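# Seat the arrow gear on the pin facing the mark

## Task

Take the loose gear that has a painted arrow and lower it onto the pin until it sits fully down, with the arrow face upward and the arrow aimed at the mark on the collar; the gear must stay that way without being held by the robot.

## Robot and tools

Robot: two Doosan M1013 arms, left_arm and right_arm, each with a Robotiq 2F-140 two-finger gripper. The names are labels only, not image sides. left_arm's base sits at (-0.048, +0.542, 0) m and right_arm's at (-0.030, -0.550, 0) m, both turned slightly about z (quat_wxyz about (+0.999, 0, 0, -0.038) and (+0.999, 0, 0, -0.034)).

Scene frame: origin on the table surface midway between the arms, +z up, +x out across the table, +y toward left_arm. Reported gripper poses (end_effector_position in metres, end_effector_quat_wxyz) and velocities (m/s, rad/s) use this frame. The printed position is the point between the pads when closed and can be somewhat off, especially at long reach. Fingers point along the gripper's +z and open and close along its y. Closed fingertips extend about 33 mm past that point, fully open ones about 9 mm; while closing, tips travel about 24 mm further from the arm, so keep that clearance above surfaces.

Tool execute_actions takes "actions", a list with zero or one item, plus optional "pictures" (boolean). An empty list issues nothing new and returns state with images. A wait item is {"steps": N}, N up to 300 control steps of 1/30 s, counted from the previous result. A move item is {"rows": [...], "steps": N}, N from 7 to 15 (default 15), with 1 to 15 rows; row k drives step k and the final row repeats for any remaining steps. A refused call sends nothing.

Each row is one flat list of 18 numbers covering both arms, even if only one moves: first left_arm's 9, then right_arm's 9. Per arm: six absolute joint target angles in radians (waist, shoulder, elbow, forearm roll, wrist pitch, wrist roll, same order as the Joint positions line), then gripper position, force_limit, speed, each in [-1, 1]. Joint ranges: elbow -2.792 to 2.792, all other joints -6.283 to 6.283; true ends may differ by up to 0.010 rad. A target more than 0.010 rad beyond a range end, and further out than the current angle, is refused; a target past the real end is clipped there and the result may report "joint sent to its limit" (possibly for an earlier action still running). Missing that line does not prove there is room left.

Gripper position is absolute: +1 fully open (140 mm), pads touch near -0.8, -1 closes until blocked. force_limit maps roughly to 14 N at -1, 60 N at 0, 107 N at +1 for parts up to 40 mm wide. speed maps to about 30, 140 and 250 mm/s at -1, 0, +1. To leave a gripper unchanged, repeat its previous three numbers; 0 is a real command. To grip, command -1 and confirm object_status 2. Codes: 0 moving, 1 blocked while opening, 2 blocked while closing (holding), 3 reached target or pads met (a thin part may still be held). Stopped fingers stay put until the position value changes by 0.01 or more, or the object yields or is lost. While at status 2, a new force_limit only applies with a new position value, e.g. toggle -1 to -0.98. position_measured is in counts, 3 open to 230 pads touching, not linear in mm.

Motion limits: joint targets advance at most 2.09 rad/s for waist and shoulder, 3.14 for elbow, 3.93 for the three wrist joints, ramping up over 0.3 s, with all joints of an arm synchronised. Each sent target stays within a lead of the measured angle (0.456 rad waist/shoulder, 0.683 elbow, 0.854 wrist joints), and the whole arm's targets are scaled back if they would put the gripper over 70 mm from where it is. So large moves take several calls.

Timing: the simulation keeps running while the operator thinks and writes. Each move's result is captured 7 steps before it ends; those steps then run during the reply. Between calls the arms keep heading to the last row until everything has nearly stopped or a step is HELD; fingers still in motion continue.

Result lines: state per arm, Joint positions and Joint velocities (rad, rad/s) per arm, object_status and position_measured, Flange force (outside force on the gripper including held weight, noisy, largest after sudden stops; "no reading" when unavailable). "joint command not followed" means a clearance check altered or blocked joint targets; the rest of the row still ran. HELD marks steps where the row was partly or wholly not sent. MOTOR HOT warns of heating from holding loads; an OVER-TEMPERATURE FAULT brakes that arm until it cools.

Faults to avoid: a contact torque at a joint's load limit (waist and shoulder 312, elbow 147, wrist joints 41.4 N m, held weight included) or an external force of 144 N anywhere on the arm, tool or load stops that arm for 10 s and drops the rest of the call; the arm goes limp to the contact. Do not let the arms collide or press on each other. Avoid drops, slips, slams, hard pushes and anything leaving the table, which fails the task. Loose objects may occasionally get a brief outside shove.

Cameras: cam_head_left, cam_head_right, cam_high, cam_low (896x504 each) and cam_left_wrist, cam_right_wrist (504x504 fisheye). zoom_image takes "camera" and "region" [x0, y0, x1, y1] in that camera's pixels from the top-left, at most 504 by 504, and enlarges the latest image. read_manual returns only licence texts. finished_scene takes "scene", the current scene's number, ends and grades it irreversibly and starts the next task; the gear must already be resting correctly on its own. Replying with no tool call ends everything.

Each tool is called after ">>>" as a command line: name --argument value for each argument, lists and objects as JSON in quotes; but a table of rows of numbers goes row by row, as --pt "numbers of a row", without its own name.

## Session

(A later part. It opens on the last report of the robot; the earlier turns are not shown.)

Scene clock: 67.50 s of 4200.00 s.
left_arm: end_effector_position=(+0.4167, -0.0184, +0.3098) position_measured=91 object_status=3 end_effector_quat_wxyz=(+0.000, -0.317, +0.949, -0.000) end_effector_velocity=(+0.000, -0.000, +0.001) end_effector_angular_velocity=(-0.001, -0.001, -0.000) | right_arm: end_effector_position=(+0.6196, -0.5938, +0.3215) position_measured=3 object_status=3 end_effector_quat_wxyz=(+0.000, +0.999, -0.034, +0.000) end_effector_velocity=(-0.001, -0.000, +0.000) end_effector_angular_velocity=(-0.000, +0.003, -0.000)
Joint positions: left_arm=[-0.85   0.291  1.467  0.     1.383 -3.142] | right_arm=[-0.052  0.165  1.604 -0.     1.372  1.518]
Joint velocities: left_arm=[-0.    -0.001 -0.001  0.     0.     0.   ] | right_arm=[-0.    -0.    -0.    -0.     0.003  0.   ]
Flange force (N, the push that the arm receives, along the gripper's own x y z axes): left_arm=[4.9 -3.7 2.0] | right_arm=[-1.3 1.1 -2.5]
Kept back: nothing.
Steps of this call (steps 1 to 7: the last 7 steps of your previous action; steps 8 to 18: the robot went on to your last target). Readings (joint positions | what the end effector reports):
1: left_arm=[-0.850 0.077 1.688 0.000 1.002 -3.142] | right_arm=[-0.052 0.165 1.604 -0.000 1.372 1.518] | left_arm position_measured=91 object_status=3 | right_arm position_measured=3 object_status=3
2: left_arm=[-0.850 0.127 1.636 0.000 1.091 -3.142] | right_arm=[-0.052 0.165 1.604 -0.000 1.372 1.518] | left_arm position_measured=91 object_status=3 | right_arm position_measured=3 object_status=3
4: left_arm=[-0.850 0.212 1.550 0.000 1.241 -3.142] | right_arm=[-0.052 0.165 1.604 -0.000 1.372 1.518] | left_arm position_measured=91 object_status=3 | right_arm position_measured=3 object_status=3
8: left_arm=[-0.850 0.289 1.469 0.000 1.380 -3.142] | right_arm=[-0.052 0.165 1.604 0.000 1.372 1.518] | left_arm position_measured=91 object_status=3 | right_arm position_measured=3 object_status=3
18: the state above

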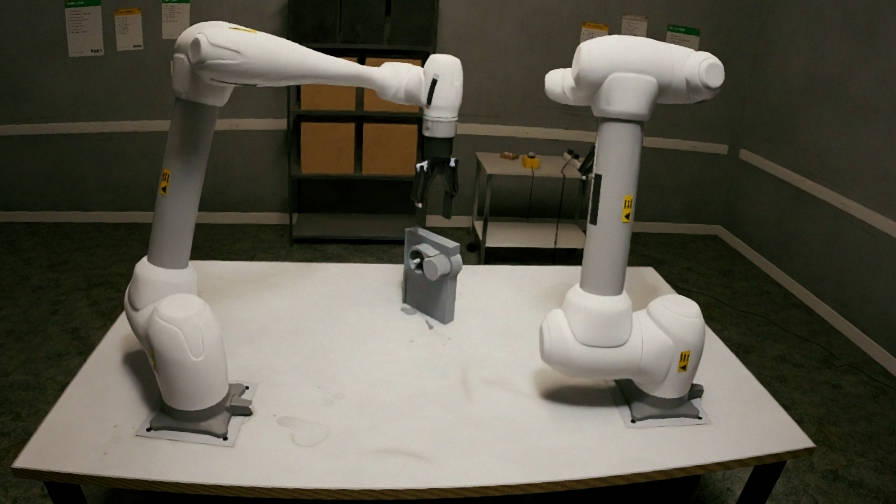

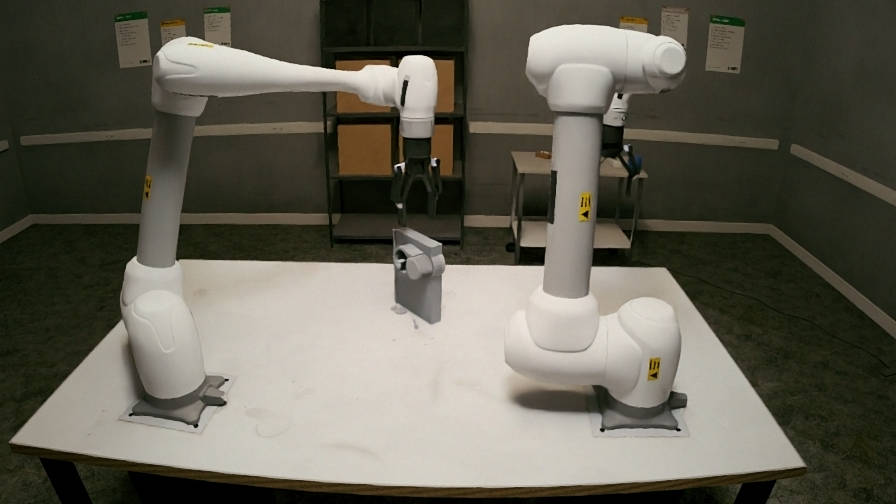

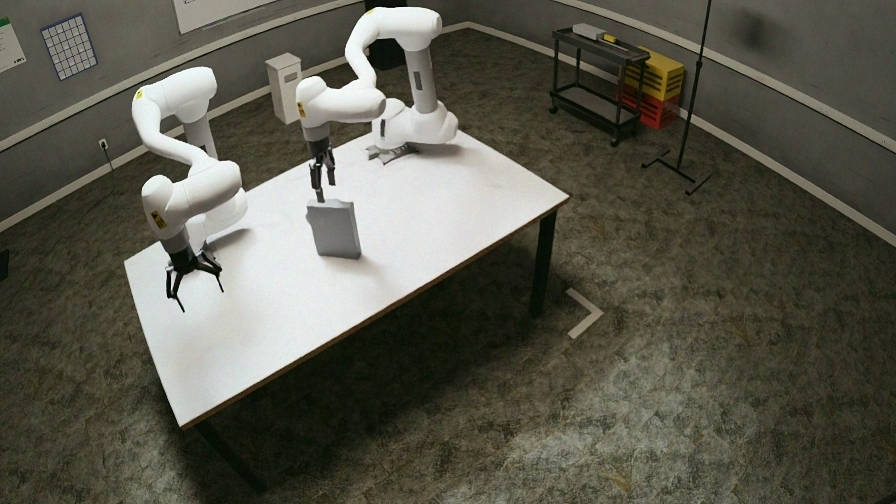

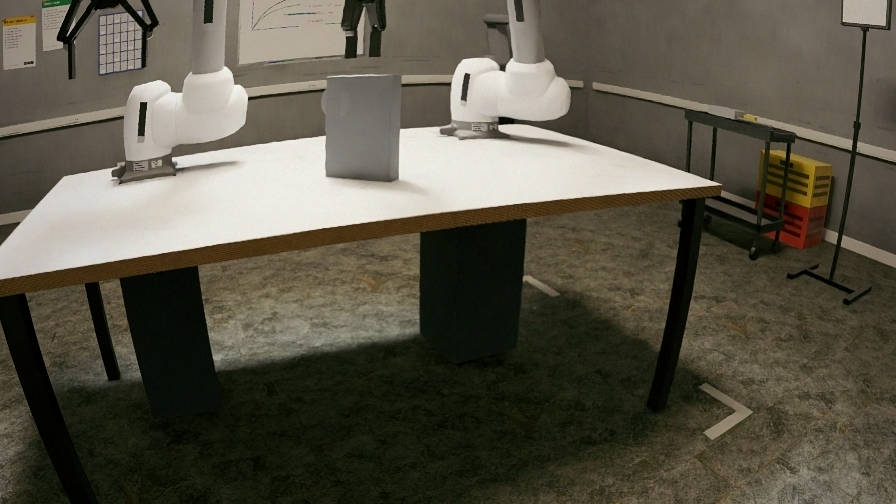

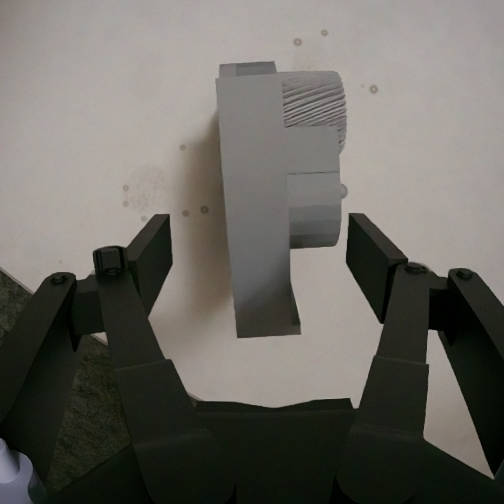

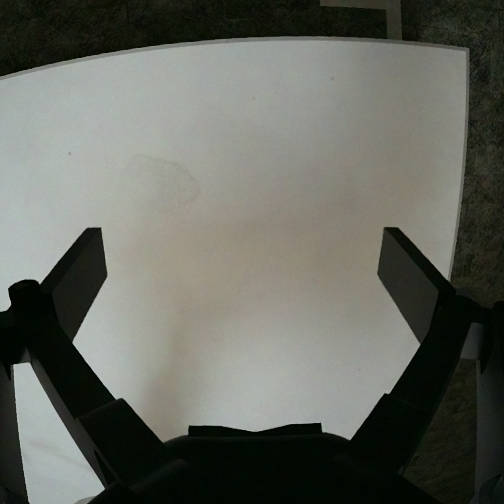

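>>> execute_actions --actions '[{"rows":[[-0.8503,0.302,1.506,0,1.334,-3.19,-0.1,1,0,-0.052,0.165,1.604,0,1.372,1.518,1,0,0],[-0.8503,0.302,1.506,0,1.334,-3.19,-0.1,1,0,-0.052,0.165,1.604,0,1.372,1.518,1,0,0],[-0.8503,0.302,1.506,0,1.334,-3.19,-0.1,1,0,-0.052,0.165,1.604,0,1.372,1.518,1,0,0],[-0.8503,0.304,1.514,0,1.324,-3.19,-0.1,1,0,-0.052,0.165,1.604,0,1.372,1.518,1,0,0],[-0.8503,0.306,1.521,0,1.314,-3.19,-0.1,1,0,-0.052,0.165,1.604,0,1.372,1.518,1,0,0],[-0.8503,0.308,1.529,0,1.304,-3.19,-0.1,1,0,-0.052,0.165,1.604,0,1.372,1.518,1,0,0],[-0.8503,0.3105,1.537,0,1.294,-3.19,-0.1,1,0,-0.052,0.165,1.604,0,1.372,1.518,1,0,0],[-0.8503,0.3128,1.5445,0,1.2843,-3.19,-0.1,1,0,-0.052,0.165,1.604,0,1.372,1.518,1,0,0]],"steps":15}]'

>>> execute_actions --actions '[{"steps":10}]' --pictures true

>>> zoom_image --camera "cam_head_left" --region '[370,190,490,290]'

>>> zoom_image --camera "cam_low" --region '[290,40,440,200]'

Scene clock: 68.30 s of 4200.00 s.
left_arm: end_effector_position=(+0.4168, -0.0188, +0.2627) position_measured=138 object_status=0 end_effector_quat_wxyz=(+0.000, -0.339, +0.941, -0.000) end_effector_velocity=(-0.005, +0.006, -0.176) end_effector_angular_velocity=(+0.009, +0.007, +0.002) | right_arm: end_effector_position=(+0.6196, -0.5938, +0.3215) position_measured=3 object_status=3 end_effector_quat_wxyz=(+0.000, +0.999, -0.034, +0.000) end_effector_velocity=(+0.000, -0.000, -0.000) end_effector_angular_velocity=(+0.000, -0.001, -0.000)
Joint positions: left_arm=[-0.85   0.309  1.53  -0.     1.302 -3.19 ] | right_arm=[-0.052  0.165  1.604 -0.     1.372  1.518]
Joint velocities: left_arm=[ 0.     0.069  0.234 -0.    -0.291 -0.001] | right_arm=[-0.     0.     0.     0.    -0.001 -0.   ]
Flange force (N, the push that the arm receives, along the gripper's own x y z axes): left_arm=[4.0 -1.4 0.5] | right_arm=[-0.5 2.4 -2.2]
Steps of this call (steps 1 to 15: the robot went on to your last target; step 16: nothing new was sent; steps 17 to 24: the first 8 steps of this action). Readings (joint positions | what the end effector reports):
17: left_arm=[-0.850 0.291 1.467 0.000 1.383 -3.142] | right_arm=[-0.052 0.165 1.604 -0.000 1.372 1.518] | left_arm position_measured=91 object_status=0 | right_arm position_measured=3 object_status=3
18: left_arm=[-0.850 0.292 1.472 0.000 1.377 -3.148] | right_arm=[-0.052 0.165 1.604 -0.000 1.372 1.518] | left_arm position_measured=94 object_status=0 | right_arm position_measured=3 object_status=3
20: left_arm=[-0.850 0.301 1.502 -0.000 1.341 -3.183] | right_arm=[-0.052 0.165 1.604 -0.000 1.372 1.518] | left_arm position_measured=109 object_status=0 | right_arm position_measured=3 object_status=3
24: the state above

Scene clock: 68.63 s of 4200.00 s.
left_arm: end_effector_position=(+0.4165, -0.0184, +0.2521) position_measured=141 object_status=3 end_effector_quat_wxyz=(-0.000, -0.339, +0.941, -0.000) end_effector_velocity=(+0.001, +0.000, -0.002) end_effector_angular_velocity=(+0.002, +0.001, +0.002) | right_arm: end_effector_position=(+0.6196, -0.5938, +0.3215) position_measured=3 object_status=3 end_effector_quat_wxyz=(+0.000, +0.999, -0.034, +0.000) end_effector_velocity=(+0.001, +0.001, -0.000) end_effector_angular_velocity=(-0.001, -0.001, +0.002)
Joint positions: left_arm=[-0.85   0.313  1.544 -0.     1.284 -3.19 ] | right_arm=[-0.052  0.165  1.604 -0.     1.372  1.518]
Joint velocities: left_arm=[ 0.001  0.002  0.001  0.    -0.001 -0.001] | right_arm=[ 0.001  0.    -0.    -0.001 -0.001 -0.   ]
Flange force (N, the push that the arm receives, along the gripper's own x y z axes): left_arm=[4.3 5.4 -39.0] | right_arm=[-1.3 1.8 -3.0]
Kept back: nothing.
Steps of this call (steps 1 to 7: the last 7 steps of your previous action; steps 8 to 10: the robot went on to your last target). Readings (joint positions | what the end effector reports):
1: left_arm=[-0.850 0.311 1.538 -0.000 1.293 -3.190] | right_arm=[-0.052 0.165 1.604 -0.000 1.372 1.518] | left_arm position_measured=141 object_status=0 | right_arm position_measured=3 object_status=3
2: left_arm=[-0.850 0.313 1.543 -0.000 1.286 -3.190] | right_arm=[-0.052 0.165 1.604 -0.000 1.372 1.518] | left_arm position_measured=141 object_status=0 | right_arm position_measured=3 object_status=3
4: left_arm=[-0.850 0.313 1.544 -0.000 1.285 -3.190] | right_arm=[-0.052 0.165 1.604 -0.000 1.372 1.518] | left_arm position_measured=141 object_status=0 | right_arm position_measured=3 object_status=3
8: left_arm=[-0.850 0.313 1.544 -0.000 1.284 -3.190] | right_arm=[-0.052 0.165 1.604 -0.000 1.372 1.518] | left_arm position_measured=141 object_status=3 | right_arm position_measured=3 object_status=3
10: the state above

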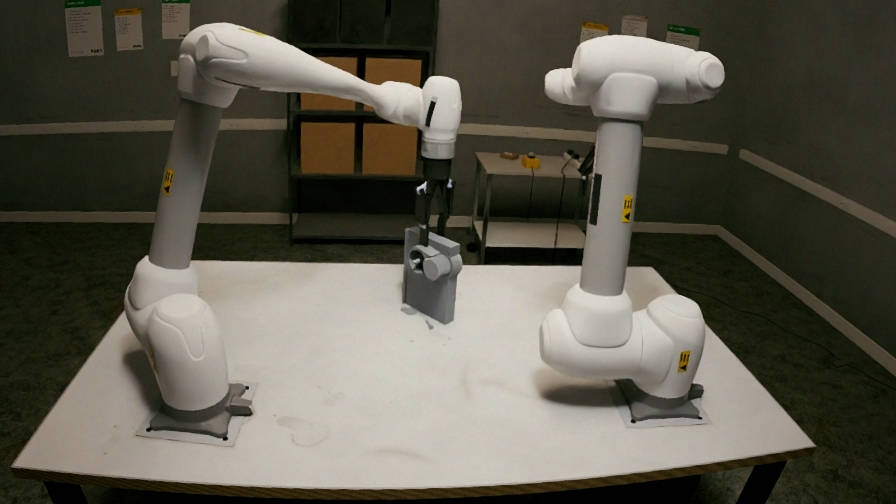

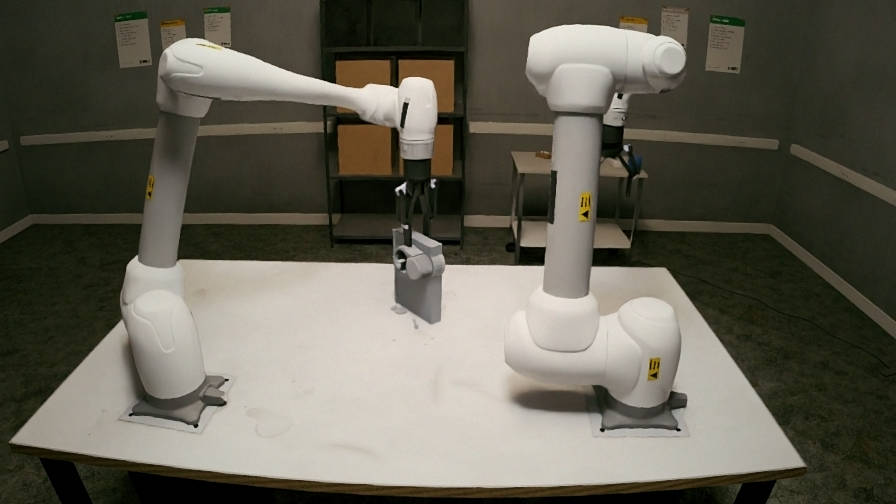

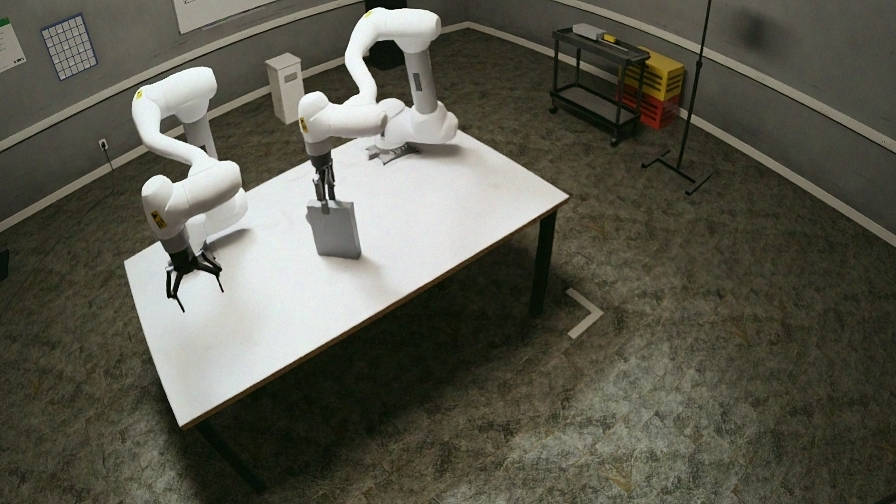

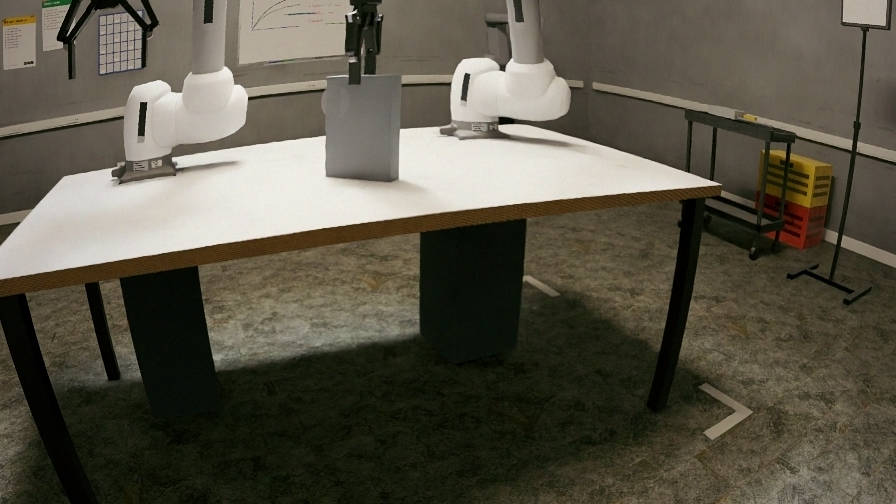

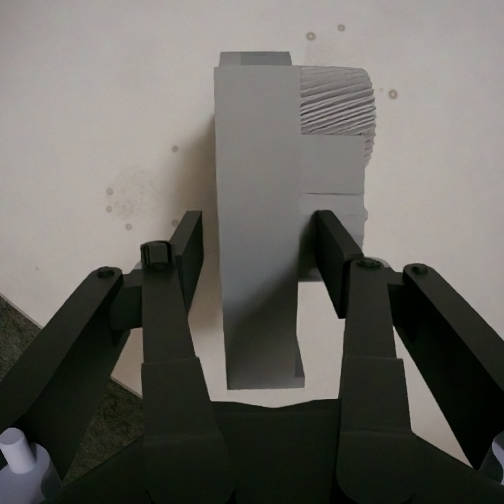

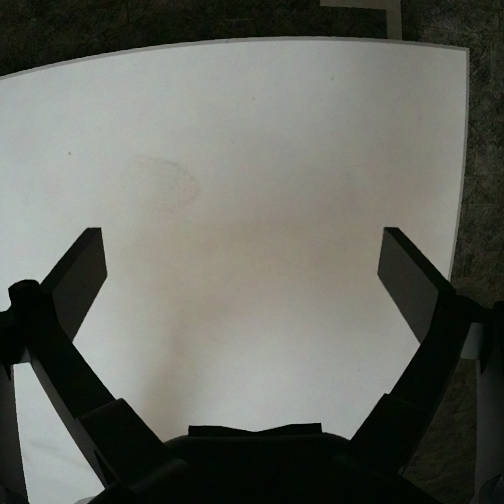

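Region (370, 190, 490, 290) of cam_head_left's 896x504 image, scaled by 4.200, with more detail than that image has.

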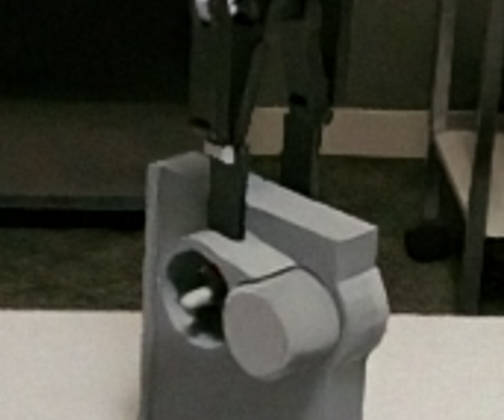

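Region (290, 40, 440, 200) of cam_low's 896x504 image, scaled by 3.150, with more detail than that image has; it fills the left 472 columns of this view, and the rest is white.

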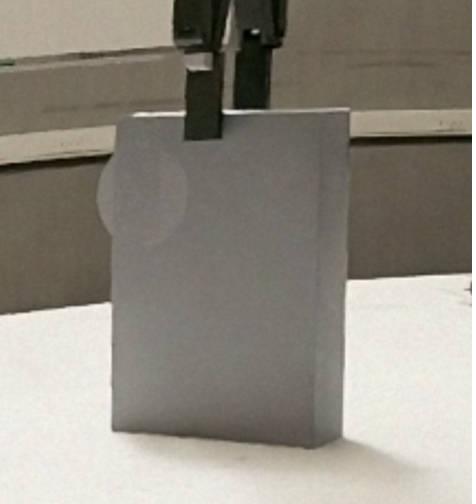

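>>> execute_actions --actions '[{"rows":[[-0.8503,0.3108,1.538,0,1.2928,-3.19,-0.1,-0.5,-0.5,-0.052,-0.2,2.2,0,1.14,0.5,-0.5,0,0]],"steps":15}]'

>>> execute_actions --actions '[{"steps":15}]'

>>> execute_actions --actions '[{"rows":[[-0.8503,0.3108,1.538,0,1.2928,-3.19,-1,-0.5,-0.7,1.75,-0.2,2.2,0,1.14,-0.3,-0.5,0,0]],"steps":15}]'

>>> execute_actions --actions '[{"steps":45}]'

Scene clock: 71.03 s of 4200.00 s.
left_arm: end_effector_position=(+0.4167, -0.0184, +0.2567) position_measured=141 object_status=3 end_effector_quat_wxyz=(+0.000, -0.339, +0.941, +0.000) end_effector_velocity=(-0.001, +0.001, +0.002) end_effector_angular_velocity=(+0.001, +0.001, +0.000) | right_arm: end_effector_position=(+0.5423, -0.5845, +0.2908) position_measured=52 object_status=0 end_effector_quat_wxyz=(+0.000, +0.994, +0.107, +0.000) end_effector_velocity=(-0.412, +0.049, -0.179) end_effector_angular_velocity=(-0.002, -0.002, +1.696)
Joint positions: left_arm=[-0.85   0.311  1.538  0.     1.293 -3.19 ] | right_arm=[-0.052  0.053  1.786 -0.     1.302  1.237]
Joint velocities: left_arm=[-0.    -0.002 -0.001 -0.     0.003 -0.   ] | right_arm=[-0.001 -0.583  0.951 -0.    -0.37  -1.697]
Flange force (N, the push that the arm receives, along the gripper's own x y z axes): left_arm=[3.3 -4.4 2.0] | right_arm=[-3.0 3.3 -3.8]
Steps of this call (steps 1 to 30: the robot went on to your last target; steps 31 to 64: nothing new was sent; steps 65 to 72: the first 8 steps of this action). Readings (joint positions | what the end effector reports):
65: left_arm=[-0.850 0.313 1.544 -0.000 1.284 -3.190] | right_arm=[-0.052 0.165 1.604 -0.000 1.372 1.518] | left_arm position_measured=141 object_status=3 | right_arm position_measured=3 object_status=0
66: left_arm=[-0.850 0.312 1.542 0.000 1.288 -3.190] | right_arm=[-0.052 0.162 1.609 -0.000 1.371 1.511] | left_arm position_measured=141 object_status=3 | right_arm position_measured=6 object_status=0
68: left_arm=[-0.850 0.311 1.539 0.000 1.292 -3.190] | right_arm=[-0.052 0.138 1.648 -0.000 1.355 1.455] | left_arm position_measured=141 object_status=3 | right_arm position_measured=21 object_status=0
72: the state above

Scene clock: 71.53 s of 4200.00 s.
left_arm: end_effector_position=(+0.4167, -0.0185, +0.2569) position_measured=141 object_status=3 end_effector_quat_wxyz=(+0.000, -0.339, +0.941, +0.000) end_effector_velocity=(-0.001, +0.001, -0.000) end_effector_angular_velocity=(+0.002, +0.003, +0.001) | right_arm: end_effector_position=(+0.3575, -0.5622, +0.1953) position_measured=165 object_status=0 end_effector_quat_wxyz=(+0.000, +0.890, +0.457, +0.001) end_effector_velocity=(-0.027, +0.003, -0.016) end_effector_angular_velocity=(-0.000, -0.004, +0.111)
Joint positions: left_arm=[-0.85   0.311  1.538  0.     1.293 -3.19 ] | right_arm=[-0.052 -0.199  2.199 -0.     1.14   0.502]
Joint velocities: left_arm=[ 0.001  0.     0.    -0.001  0.003  0.   ] | right_arm=[ 0.    -0.038  0.059  0.    -0.025 -0.11 ]
Flange force (N, the push that the arm receives, along the gripper's own x y z axes): left_arm=[4.4 -2.9 1.5] | right_arm=[-1.9 4.7 -1.4]
Kept back: nothing.
Steps of this call (steps 1 to 7: the last 7 steps of your previous action; steps 8 to 15: the robot went on to your last target). Readings (joint positions | what the end effector reports):
1: left_arm=[-0.850 0.311 1.538 0.000 1.293 -3.190] | right_arm=[-0.052 0.034 1.818 -0.000 1.289 1.179] | left_arm position_measured=141 object_status=3 | right_arm position_measured=59 object_status=0
2: left_arm=[-0.850 0.311 1.538 0.000 1.293 -3.190] | right_arm=[-0.052 0.014 1.851 -0.000 1.276 1.121] | left_arm position_measured=141 object_status=3 | right_arm position_measured=67 object_status=0
4: left_arm=[-0.850 0.311 1.538 0.000 1.293 -3.190] | right_arm=[-0.052 -0.025 1.915 -0.000 1.251 1.007] | left_arm position_measured=141 object_status=3 | right_arm position_measured=82 object_status=0
8: left_arm=[-0.850 0.311 1.538 0.000 1.293 -3.190] | right_arm=[-0.052 -0.102 2.040 -0.000 1.202 0.784] | left_arm position_measured=141 object_status=3 | right_arm position_measured=112 object_status=0
15: the state above

Scene clock: 71.80 s of 4200.00 s.
left_arm: end_effector_position=(+0.4167, -0.0185, +0.2569) position_measured=163 object_status=0 end_effector_quat_wxyz=(-0.000, -0.339, +0.941, +0.000) end_effector_velocity=(-0.000, +0.001, +0.001) end_effector_angular_velocity=(-0.001, -0.001, +0.000) | right_arm: end_effector_position=(+0.3537, -0.4962, +0.1951) position_measured=192 object_status=0 end_effector_quat_wxyz=(+0.001, +0.765, +0.644, +0.001) end_effector_velocity=(-0.061, +0.424, -0.001) end_effector_angular_velocity=(-0.003, +0.002, +2.603)
Joint positions: left_arm=[-0.85   0.311  1.538  0.     1.293 -3.19 ] | right_arm=[ 0.119 -0.2    2.2    0.     1.14   0.222]
Joint velocities: left_arm=[ 0.    -0.002  0.001  0.     0.     0.   ] | right_arm=[ 1.105  0.     0.001  0.     0.001 -1.497]
Flange force (N, the push that the arm receives, along the gripper's own x y z axes): left_arm=[4.5 -1.4 1.5] | right_arm=[1.3 1.3 -1.9]
Steps of this call (steps 1 to 8: the first 8 steps of this action). Readings (joint positions | what the end effector reports):
1: left_arm=[-0.850 0.311 1.538 0.000 1.293 -3.190] | right_arm=[-0.052 -0.200 2.199 -0.000 1.140 0.500] | left_arm position_measured=141 object_status=0 | right_arm position_measured=173 object_status=0
2: left_arm=[-0.850 0.311 1.538 0.000 1.293 -3.190] | right_arm=[-0.048 -0.200 2.199 -0.000 1.140 0.493] | left_arm position_measured=143 object_status=0 | right_arm position_measured=181 object_status=0
4: left_arm=[-0.850 0.311 1.538 0.000 1.293 -3.190] | right_arm=[-0.019 -0.200 2.199 -0.000 1.140 0.441] | left_arm position_measured=149 object_status=0 | right_arm position_measured=192 object_status=0
8: the state above

Scene clock: 73.30 s of 4200.00 s.
left_arm: end_effector_position=(+0.4167, -0.0185, +0.2569) position_measured=175 object_status=2 end_effector_quat_wxyz=(-0.000, -0.340, +0.941, -0.000) end_effector_velocity=(-0.001, -0.001, +0.000) end_effector_angular_velocity=(+0.001, -0.001, -0.002) | right_arm: end_effector_position=(-0.1041, -0.1702, +0.1950) position_measured=192 object_status=3 end_effector_quat_wxyz=(+0.000, -0.200, +0.980, +0.001) end_effector_velocity=(-0.117, -0.023, -0.000) end_effector_angular_velocity=(+0.000, -0.000, +0.324)
Joint positions: left_arm=[-0.85   0.311  1.538 -0.     1.293 -3.19 ] | right_arm=[ 1.742 -0.2    2.2    0.     1.14  -0.3  ]
Joint velocities: left_arm=[-0.002  0.    -0.001  0.001  0.001 -0.001] | right_arm=[ 0.308 -0.     0.    -0.    -0.    -0.016]
Flange force (N, the push that the arm receives, along the gripper's own x y z axes): left_arm=[5.3 -12.2 -10.7] | right_arm=[-2.2 -1.3 -1.4]
Kept back: nothing.
Steps of this call (steps 1 to 7: the last 7 steps of your previous action; steps 8 to 45: the robot went on to your last target). Readings (joint positions | what the end effector reports):
1: left_arm=[-0.850 0.311 1.538 0.000 1.293 -3.190] | right_arm=[0.156 -0.200 2.200 -0.000 1.140 0.173] | left_arm position_measured=166 object_status=0 | right_arm position_measured=192 object_status=3
2: left_arm=[-0.850 0.311 1.538 -0.000 1.293 -3.190] | right_arm=[0.193 -0.200 2.200 -0.000 1.140 0.130] | left_arm position_measured=170 object_status=0 | right_arm position_measured=192 object_status=3
4: left_arm=[-0.850 0.311 1.538 -0.000 1.293 -3.190] | right_arm=[0.267 -0.200 2.200 0.000 1.140 0.054] | left_arm position_measured=175 object_status=0 | right_arm position_measured=192 object_status=3
8: left_arm=[-0.850 0.311 1.538 -0.000 1.293 -3.190] | right_arm=[0.416 -0.200 2.200 -0.000 1.140 -0.059] | left_arm position_measured=175 object_status=0 | right_arm position_measured=192 object_status=3
45: the state above

>>> execute_actions --actions '[{"rows":[[-0.8503,0.3108,1.538,0,1.2928,-3.19,-1,-0.5,-0.7,1.75,-0.1,2.3,0.8,-0.7,-0.39,-0.5,0,0]],"steps":15}]'

>>> execute_actions --actions '[{"steps":35}]'

>>> execute_actions --actions '[{"rows":[[-0.8503,0.3108,1.538,0,1.2928,-3.19,-1,-0.5,-0.7,1.6,0.4891,2.3449,0.8007,-1.3531,-0.394,-0.5,0,0]],"steps":15}]'

>>> execute_actions --actions '[{"steps":25}]' --pictures true

Scene clock: 73.80 s of 4200.00 s.
left_arm: end_effector_position=(+0.4167, -0.0185, +0.2569) position_measured=175 object_status=2 end_effector_quat_wxyz=(-0.000, -0.340, +0.941, +0.000) end_effector_velocity=(-0.000, +0.001, -0.000) end_effector_angular_velocity=(-0.001, +0.001, +0.002) | right_arm: end_effector_position=(-0.1722, -0.1043, +0.1827) position_measured=192 object_status=3 end_effector_quat_wxyz=(-0.082, -0.153, +0.979, +0.111) end_effector_velocity=(-0.258, +0.414, +0.008) end_effector_angular_velocity=(+1.112, +0.941, -0.702)
Joint positions: left_arm=[-0.85   0.311  1.538 -0.     1.293 -3.19 ] | right_arm=[ 1.75  -0.172  2.228  0.226  0.881 -0.325]
Joint velocities: left_arm=[ 0.001 -0.001  0.001 -0.001 -0.    -0.   ] | right_arm=[ 0.001  0.142  0.141  1.127 -1.508 -0.127]
Flange force (N, the push that the arm receives, along the gripper's own x y z axes): left_arm=[4.3 -9.7 -10.6] | right_arm=[-4.3 6.6 -3.3]
Steps of this call (steps 1 to 7: the robot went on to your last target; steps 8 to 15: the first 8 steps of this action). Readings (joint positions | what the end effector reports):
8: left_arm=[-0.850 0.311 1.538 -0.000 1.293 -3.190] | right_arm=[1.750 -0.200 2.200 0.000 1.140 -0.300] | left_arm position_measured=175 object_status=2 | right_arm position_measured=192 object_status=3
9: left_arm=[-0.850 0.311 1.538 -0.000 1.293 -3.190] | right_arm=[1.750 -0.199 2.201 0.007 1.133 -0.301] | left_arm position_measured=175 object_status=2 | right_arm position_measured=192 object_status=3
11: left_arm=[-0.850 0.311 1.538 -0.000 1.293 -3.190] | right_arm=[1.750 -0.193 2.207 0.059 1.077 -0.307] | left_arm position_measured=175 object_status=2 | right_arm position_measured=192 object_status=3
15: the state above

Scene clock: 74.97 s of 4200.00 s.
left_arm: end_effector_position=(+0.4167, -0.0185, +0.2569) position_measured=175 object_status=2 end_effector_quat_wxyz=(-0.000, -0.339, +0.941, +0.000) end_effector_velocity=(+0.000, +0.001, +0.001) end_effector_angular_velocity=(+0.000, -0.001, +0.000) | right_arm: end_effector_position=(+0.0126, +0.1423, +0.4114) position_measured=192 object_status=3 end_effector_quat_wxyz=(+0.047, +0.219, +0.704, +0.674) end_effector_velocity=(+0.001, +0.000, +0.001) end_effector_angular_velocity=(+0.001, +0.001, -0.002)
Joint positions: left_arm=[-0.85   0.311  1.538 -0.     1.293 -3.19 ] | right_arm=[ 1.75 -0.1   2.3   0.8  -0.7  -0.39]
Joint velocities: left_arm=[ 0.    -0.001 -0.     0.001  0.001  0.   ] | right_arm=[-0.001  0.    -0.001  0.001 -0.     0.   ]
Flange force (N, the push that the arm receives, along the gripper's own x y z axes): left_arm=[5.0 -10.6 -12.0] | right_arm=[-3.5 1.2 3.6]
Kept back: nothing.
Steps of this call (steps 1 to 7: the last 7 steps of your previous action; steps 8 to 35: the robot went on to your last target). Readings (joint positions | what the end effector reports):
1: left_arm=[-0.850 0.311 1.538 -0.000 1.293 -3.190] | right_arm=[1.750 -0.167 2.233 0.263 0.829 -0.330] | left_arm position_measured=175 object_status=2 | right_arm position_measured=192 object_status=3
2: left_arm=[-0.850 0.311 1.538 -0.000 1.293 -3.190] | right_arm=[1.750 -0.163 2.237 0.300 0.775 -0.334] | left_arm position_measured=175 object_status=2 | right_arm position_measured=192 object_status=3
4: left_arm=[-0.850 0.311 1.538 -0.000 1.293 -3.190] | right_arm=[1.750 -0.154 2.246 0.367 0.666 -0.341] | left_arm position_measured=175 object_status=2 | right_arm position_measured=192 object_status=3
8: left_arm=[-0.850 0.311 1.538 -0.000 1.293 -3.190] | right_arm=[1.750 -0.140 2.260 0.478 0.441 -0.354] | left_arm position_measured=175 object_status=2 | right_arm position_measured=192 object_status=3
35: the state above

Scene clock: 75.23 s of 4200.00 s.
left_arm: end_effector_position=(+0.4167, -0.0185, +0.2569) position_measured=175 object_status=2 end_effector_quat_wxyz=(-0.000, -0.339, +0.941, +0.000) end_effector_velocity=(+0.000, +0.000, +0.001) end_effector_angular_velocity=(-0.000, +0.000, +0.000) | right_arm: end_effector_position=(+0.0754, +0.1558, +0.3542) position_measured=192 object_status=3 end_effector_quat_wxyz=(+0.133, +0.239, +0.688, +0.672) end_effector_velocity=(+0.298, +0.054, -0.363) end_effector_angular_velocity=(-0.216, -0.513, -0.713)
Joint positions: left_arm=[-0.85   0.311  1.538 -0.     1.293 -3.19 ] | right_arm=[ 1.705  0.048  2.313  0.8   -0.896 -0.391]
Joint velocities: left_arm=[ 0.001 -0.    -0.001 -0.     0.001  0.   ] | right_arm=[-0.224  0.856  0.065  0.001 -0.968 -0.006]
Flange force (N, the push that the arm receives, along the gripper's own x y z axes): left_arm=[5.3 -10.2 -11.2] | right_arm=[-1.0 -0.4 4.9]
Steps of this call (steps 1 to 8: the first 8 steps of this action). Readings (joint positions | what the end effector reports):
1: left_arm=[-0.850 0.311 1.538 -0.000 1.293 -3.190] | right_arm=[1.750 -0.100 2.300 0.800 -0.700 -0.390] | left_arm position_measured=175 object_status=2 | right_arm position_measured=192 object_status=3
2: left_arm=[-0.850 0.311 1.538 -0.000 1.293 -3.190] | right_arm=[1.749 -0.096 2.300 0.800 -0.706 -0.390] | left_arm position_measured=175 object_status=2 | right_arm position_measured=192 object_status=3
4: left_arm=[-0.850 0.311 1.538 -0.000 1.293 -3.190] | right_arm=[1.739 -0.067 2.303 0.800 -0.748 -0.390] | left_arm position_measured=175 object_status=2 | right_arm position_measured=192 object_status=3
8: the state above

Scene clock: 76.07 s of 4200.00 s.
left_arm: end_effector_position=(+0.4167, -0.0185, +0.2569) position_measured=175 object_status=2 end_effector_quat_wxyz=(-0.000, -0.339, +0.941, +0.000) end_effector_velocity=(+0.000, +0.001, +0.000) end_effector_angular_velocity=(+0.001, +0.002, +0.001) | right_arm: end_effector_position=(+0.1955, +0.1393, +0.1671) position_measured=192 object_status=3 end_effector_quat_wxyz=(+0.336, +0.223, +0.671, +0.622) end_effector_velocity=(-0.000, +0.001, -0.000) end_effector_angular_velocity=(+0.001, -0.000, +0.000)
Joint positions: left_arm=[-0.85   0.311  1.538 -0.     1.293 -3.19 ] | right_arm=[ 1.6    0.489  2.345  0.801 -1.353 -0.394]
Joint velocities: left_arm=[ 0.001  0.    -0.    -0.001  0.002  0.001] | right_arm=[ 0.     0.001 -0.002 -0.    -0.001 -0.   ]
Flange force (N, the push that the arm receives, along the gripper's own x y z axes): left_arm=[4.2 -10.5 -11.0] | right_arm=[-0.6 -1.8 3.2]
Kept back: nothing.
Steps of this call (steps 1 to 7: the last 7 steps of your previous action; steps 8 to 25: the robot went on to your last target). Readings (joint positions | what the end effector reports):
1: left_arm=[-0.850 0.311 1.538 -0.000 1.293 -3.190] | right_arm=[1.698 0.077 2.316 0.800 -0.928 -0.391] | left_arm position_measured=175 object_status=2 | right_arm position_measured=192 object_status=3
2: left_arm=[-0.850 0.311 1.538 -0.000 1.293 -3.190] | right_arm=[1.691 0.106 2.318 0.800 -0.958 -0.392] | left_arm position_measured=175 object_status=2 | right_arm position_measured=192 object_status=3
4: left_arm=[-0.850 0.311 1.538 -0.000 1.293 -3.190] | right_arm=[1.677 0.166 2.322 0.800 -1.020 -0.392] | left_arm position_measured=175 object_status=2 | right_arm position_measured=192 object_status=3
8: left_arm=[-0.850 0.311 1.538 -0.000 1.293 -3.190] | right_arm=[1.648 0.288 2.331 0.800 -1.146 -0.393] | left_arm position_measured=175 object_status=2 | right_arm position_measured=192 object_status=3
25: the state above

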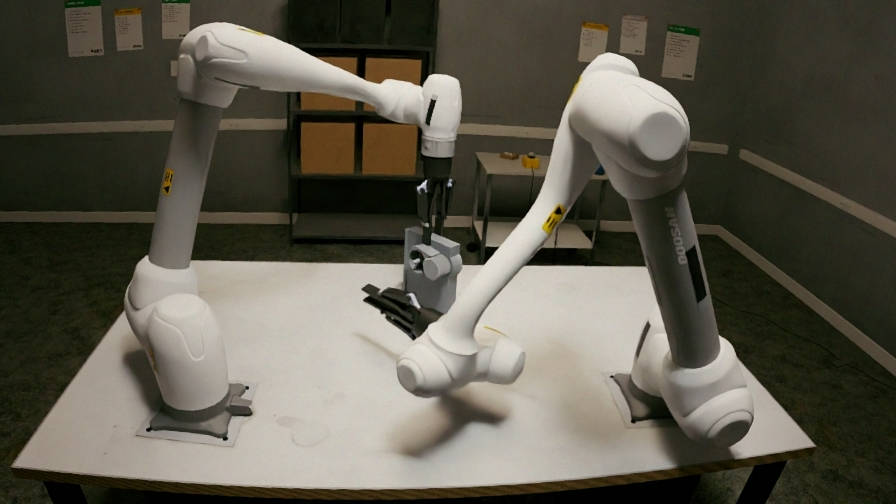

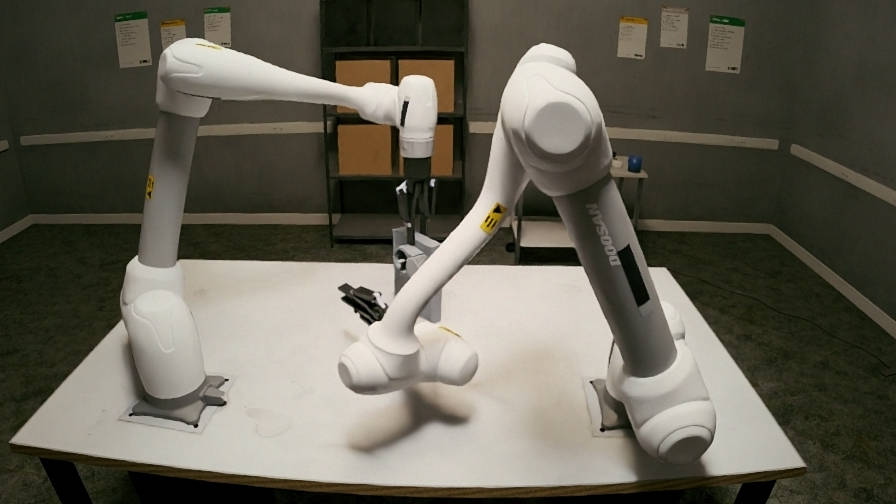

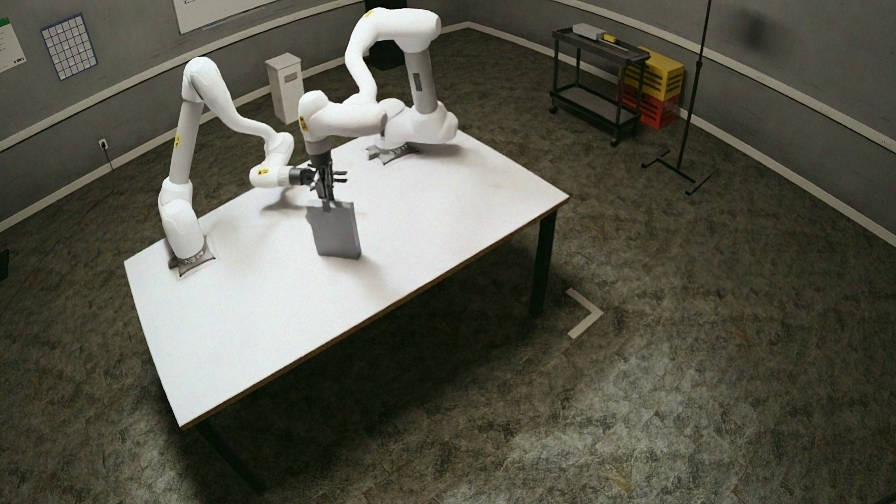

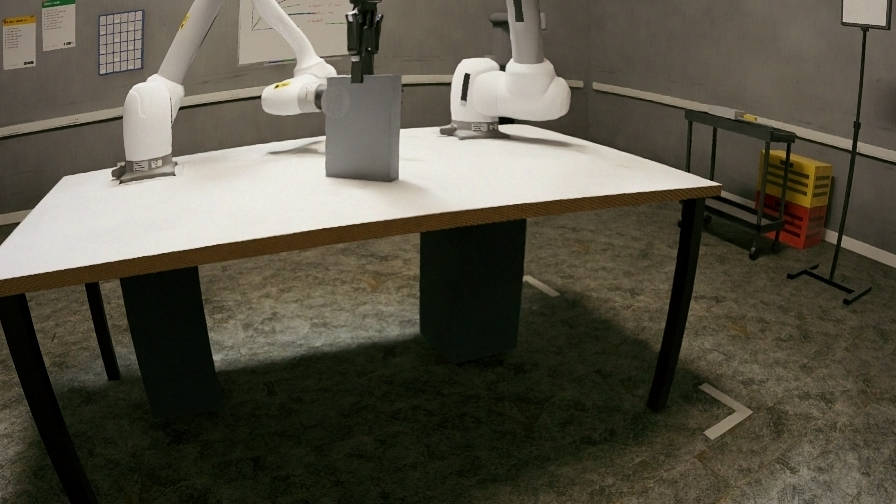

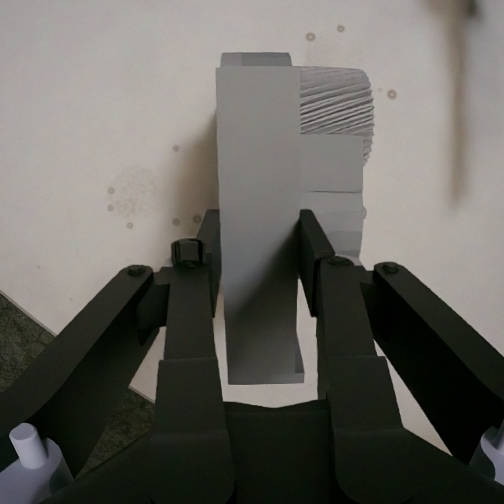

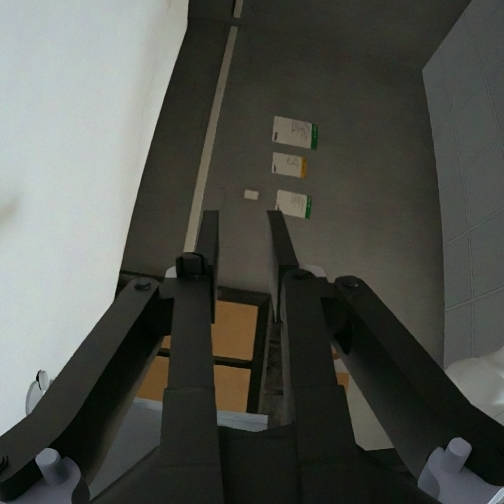

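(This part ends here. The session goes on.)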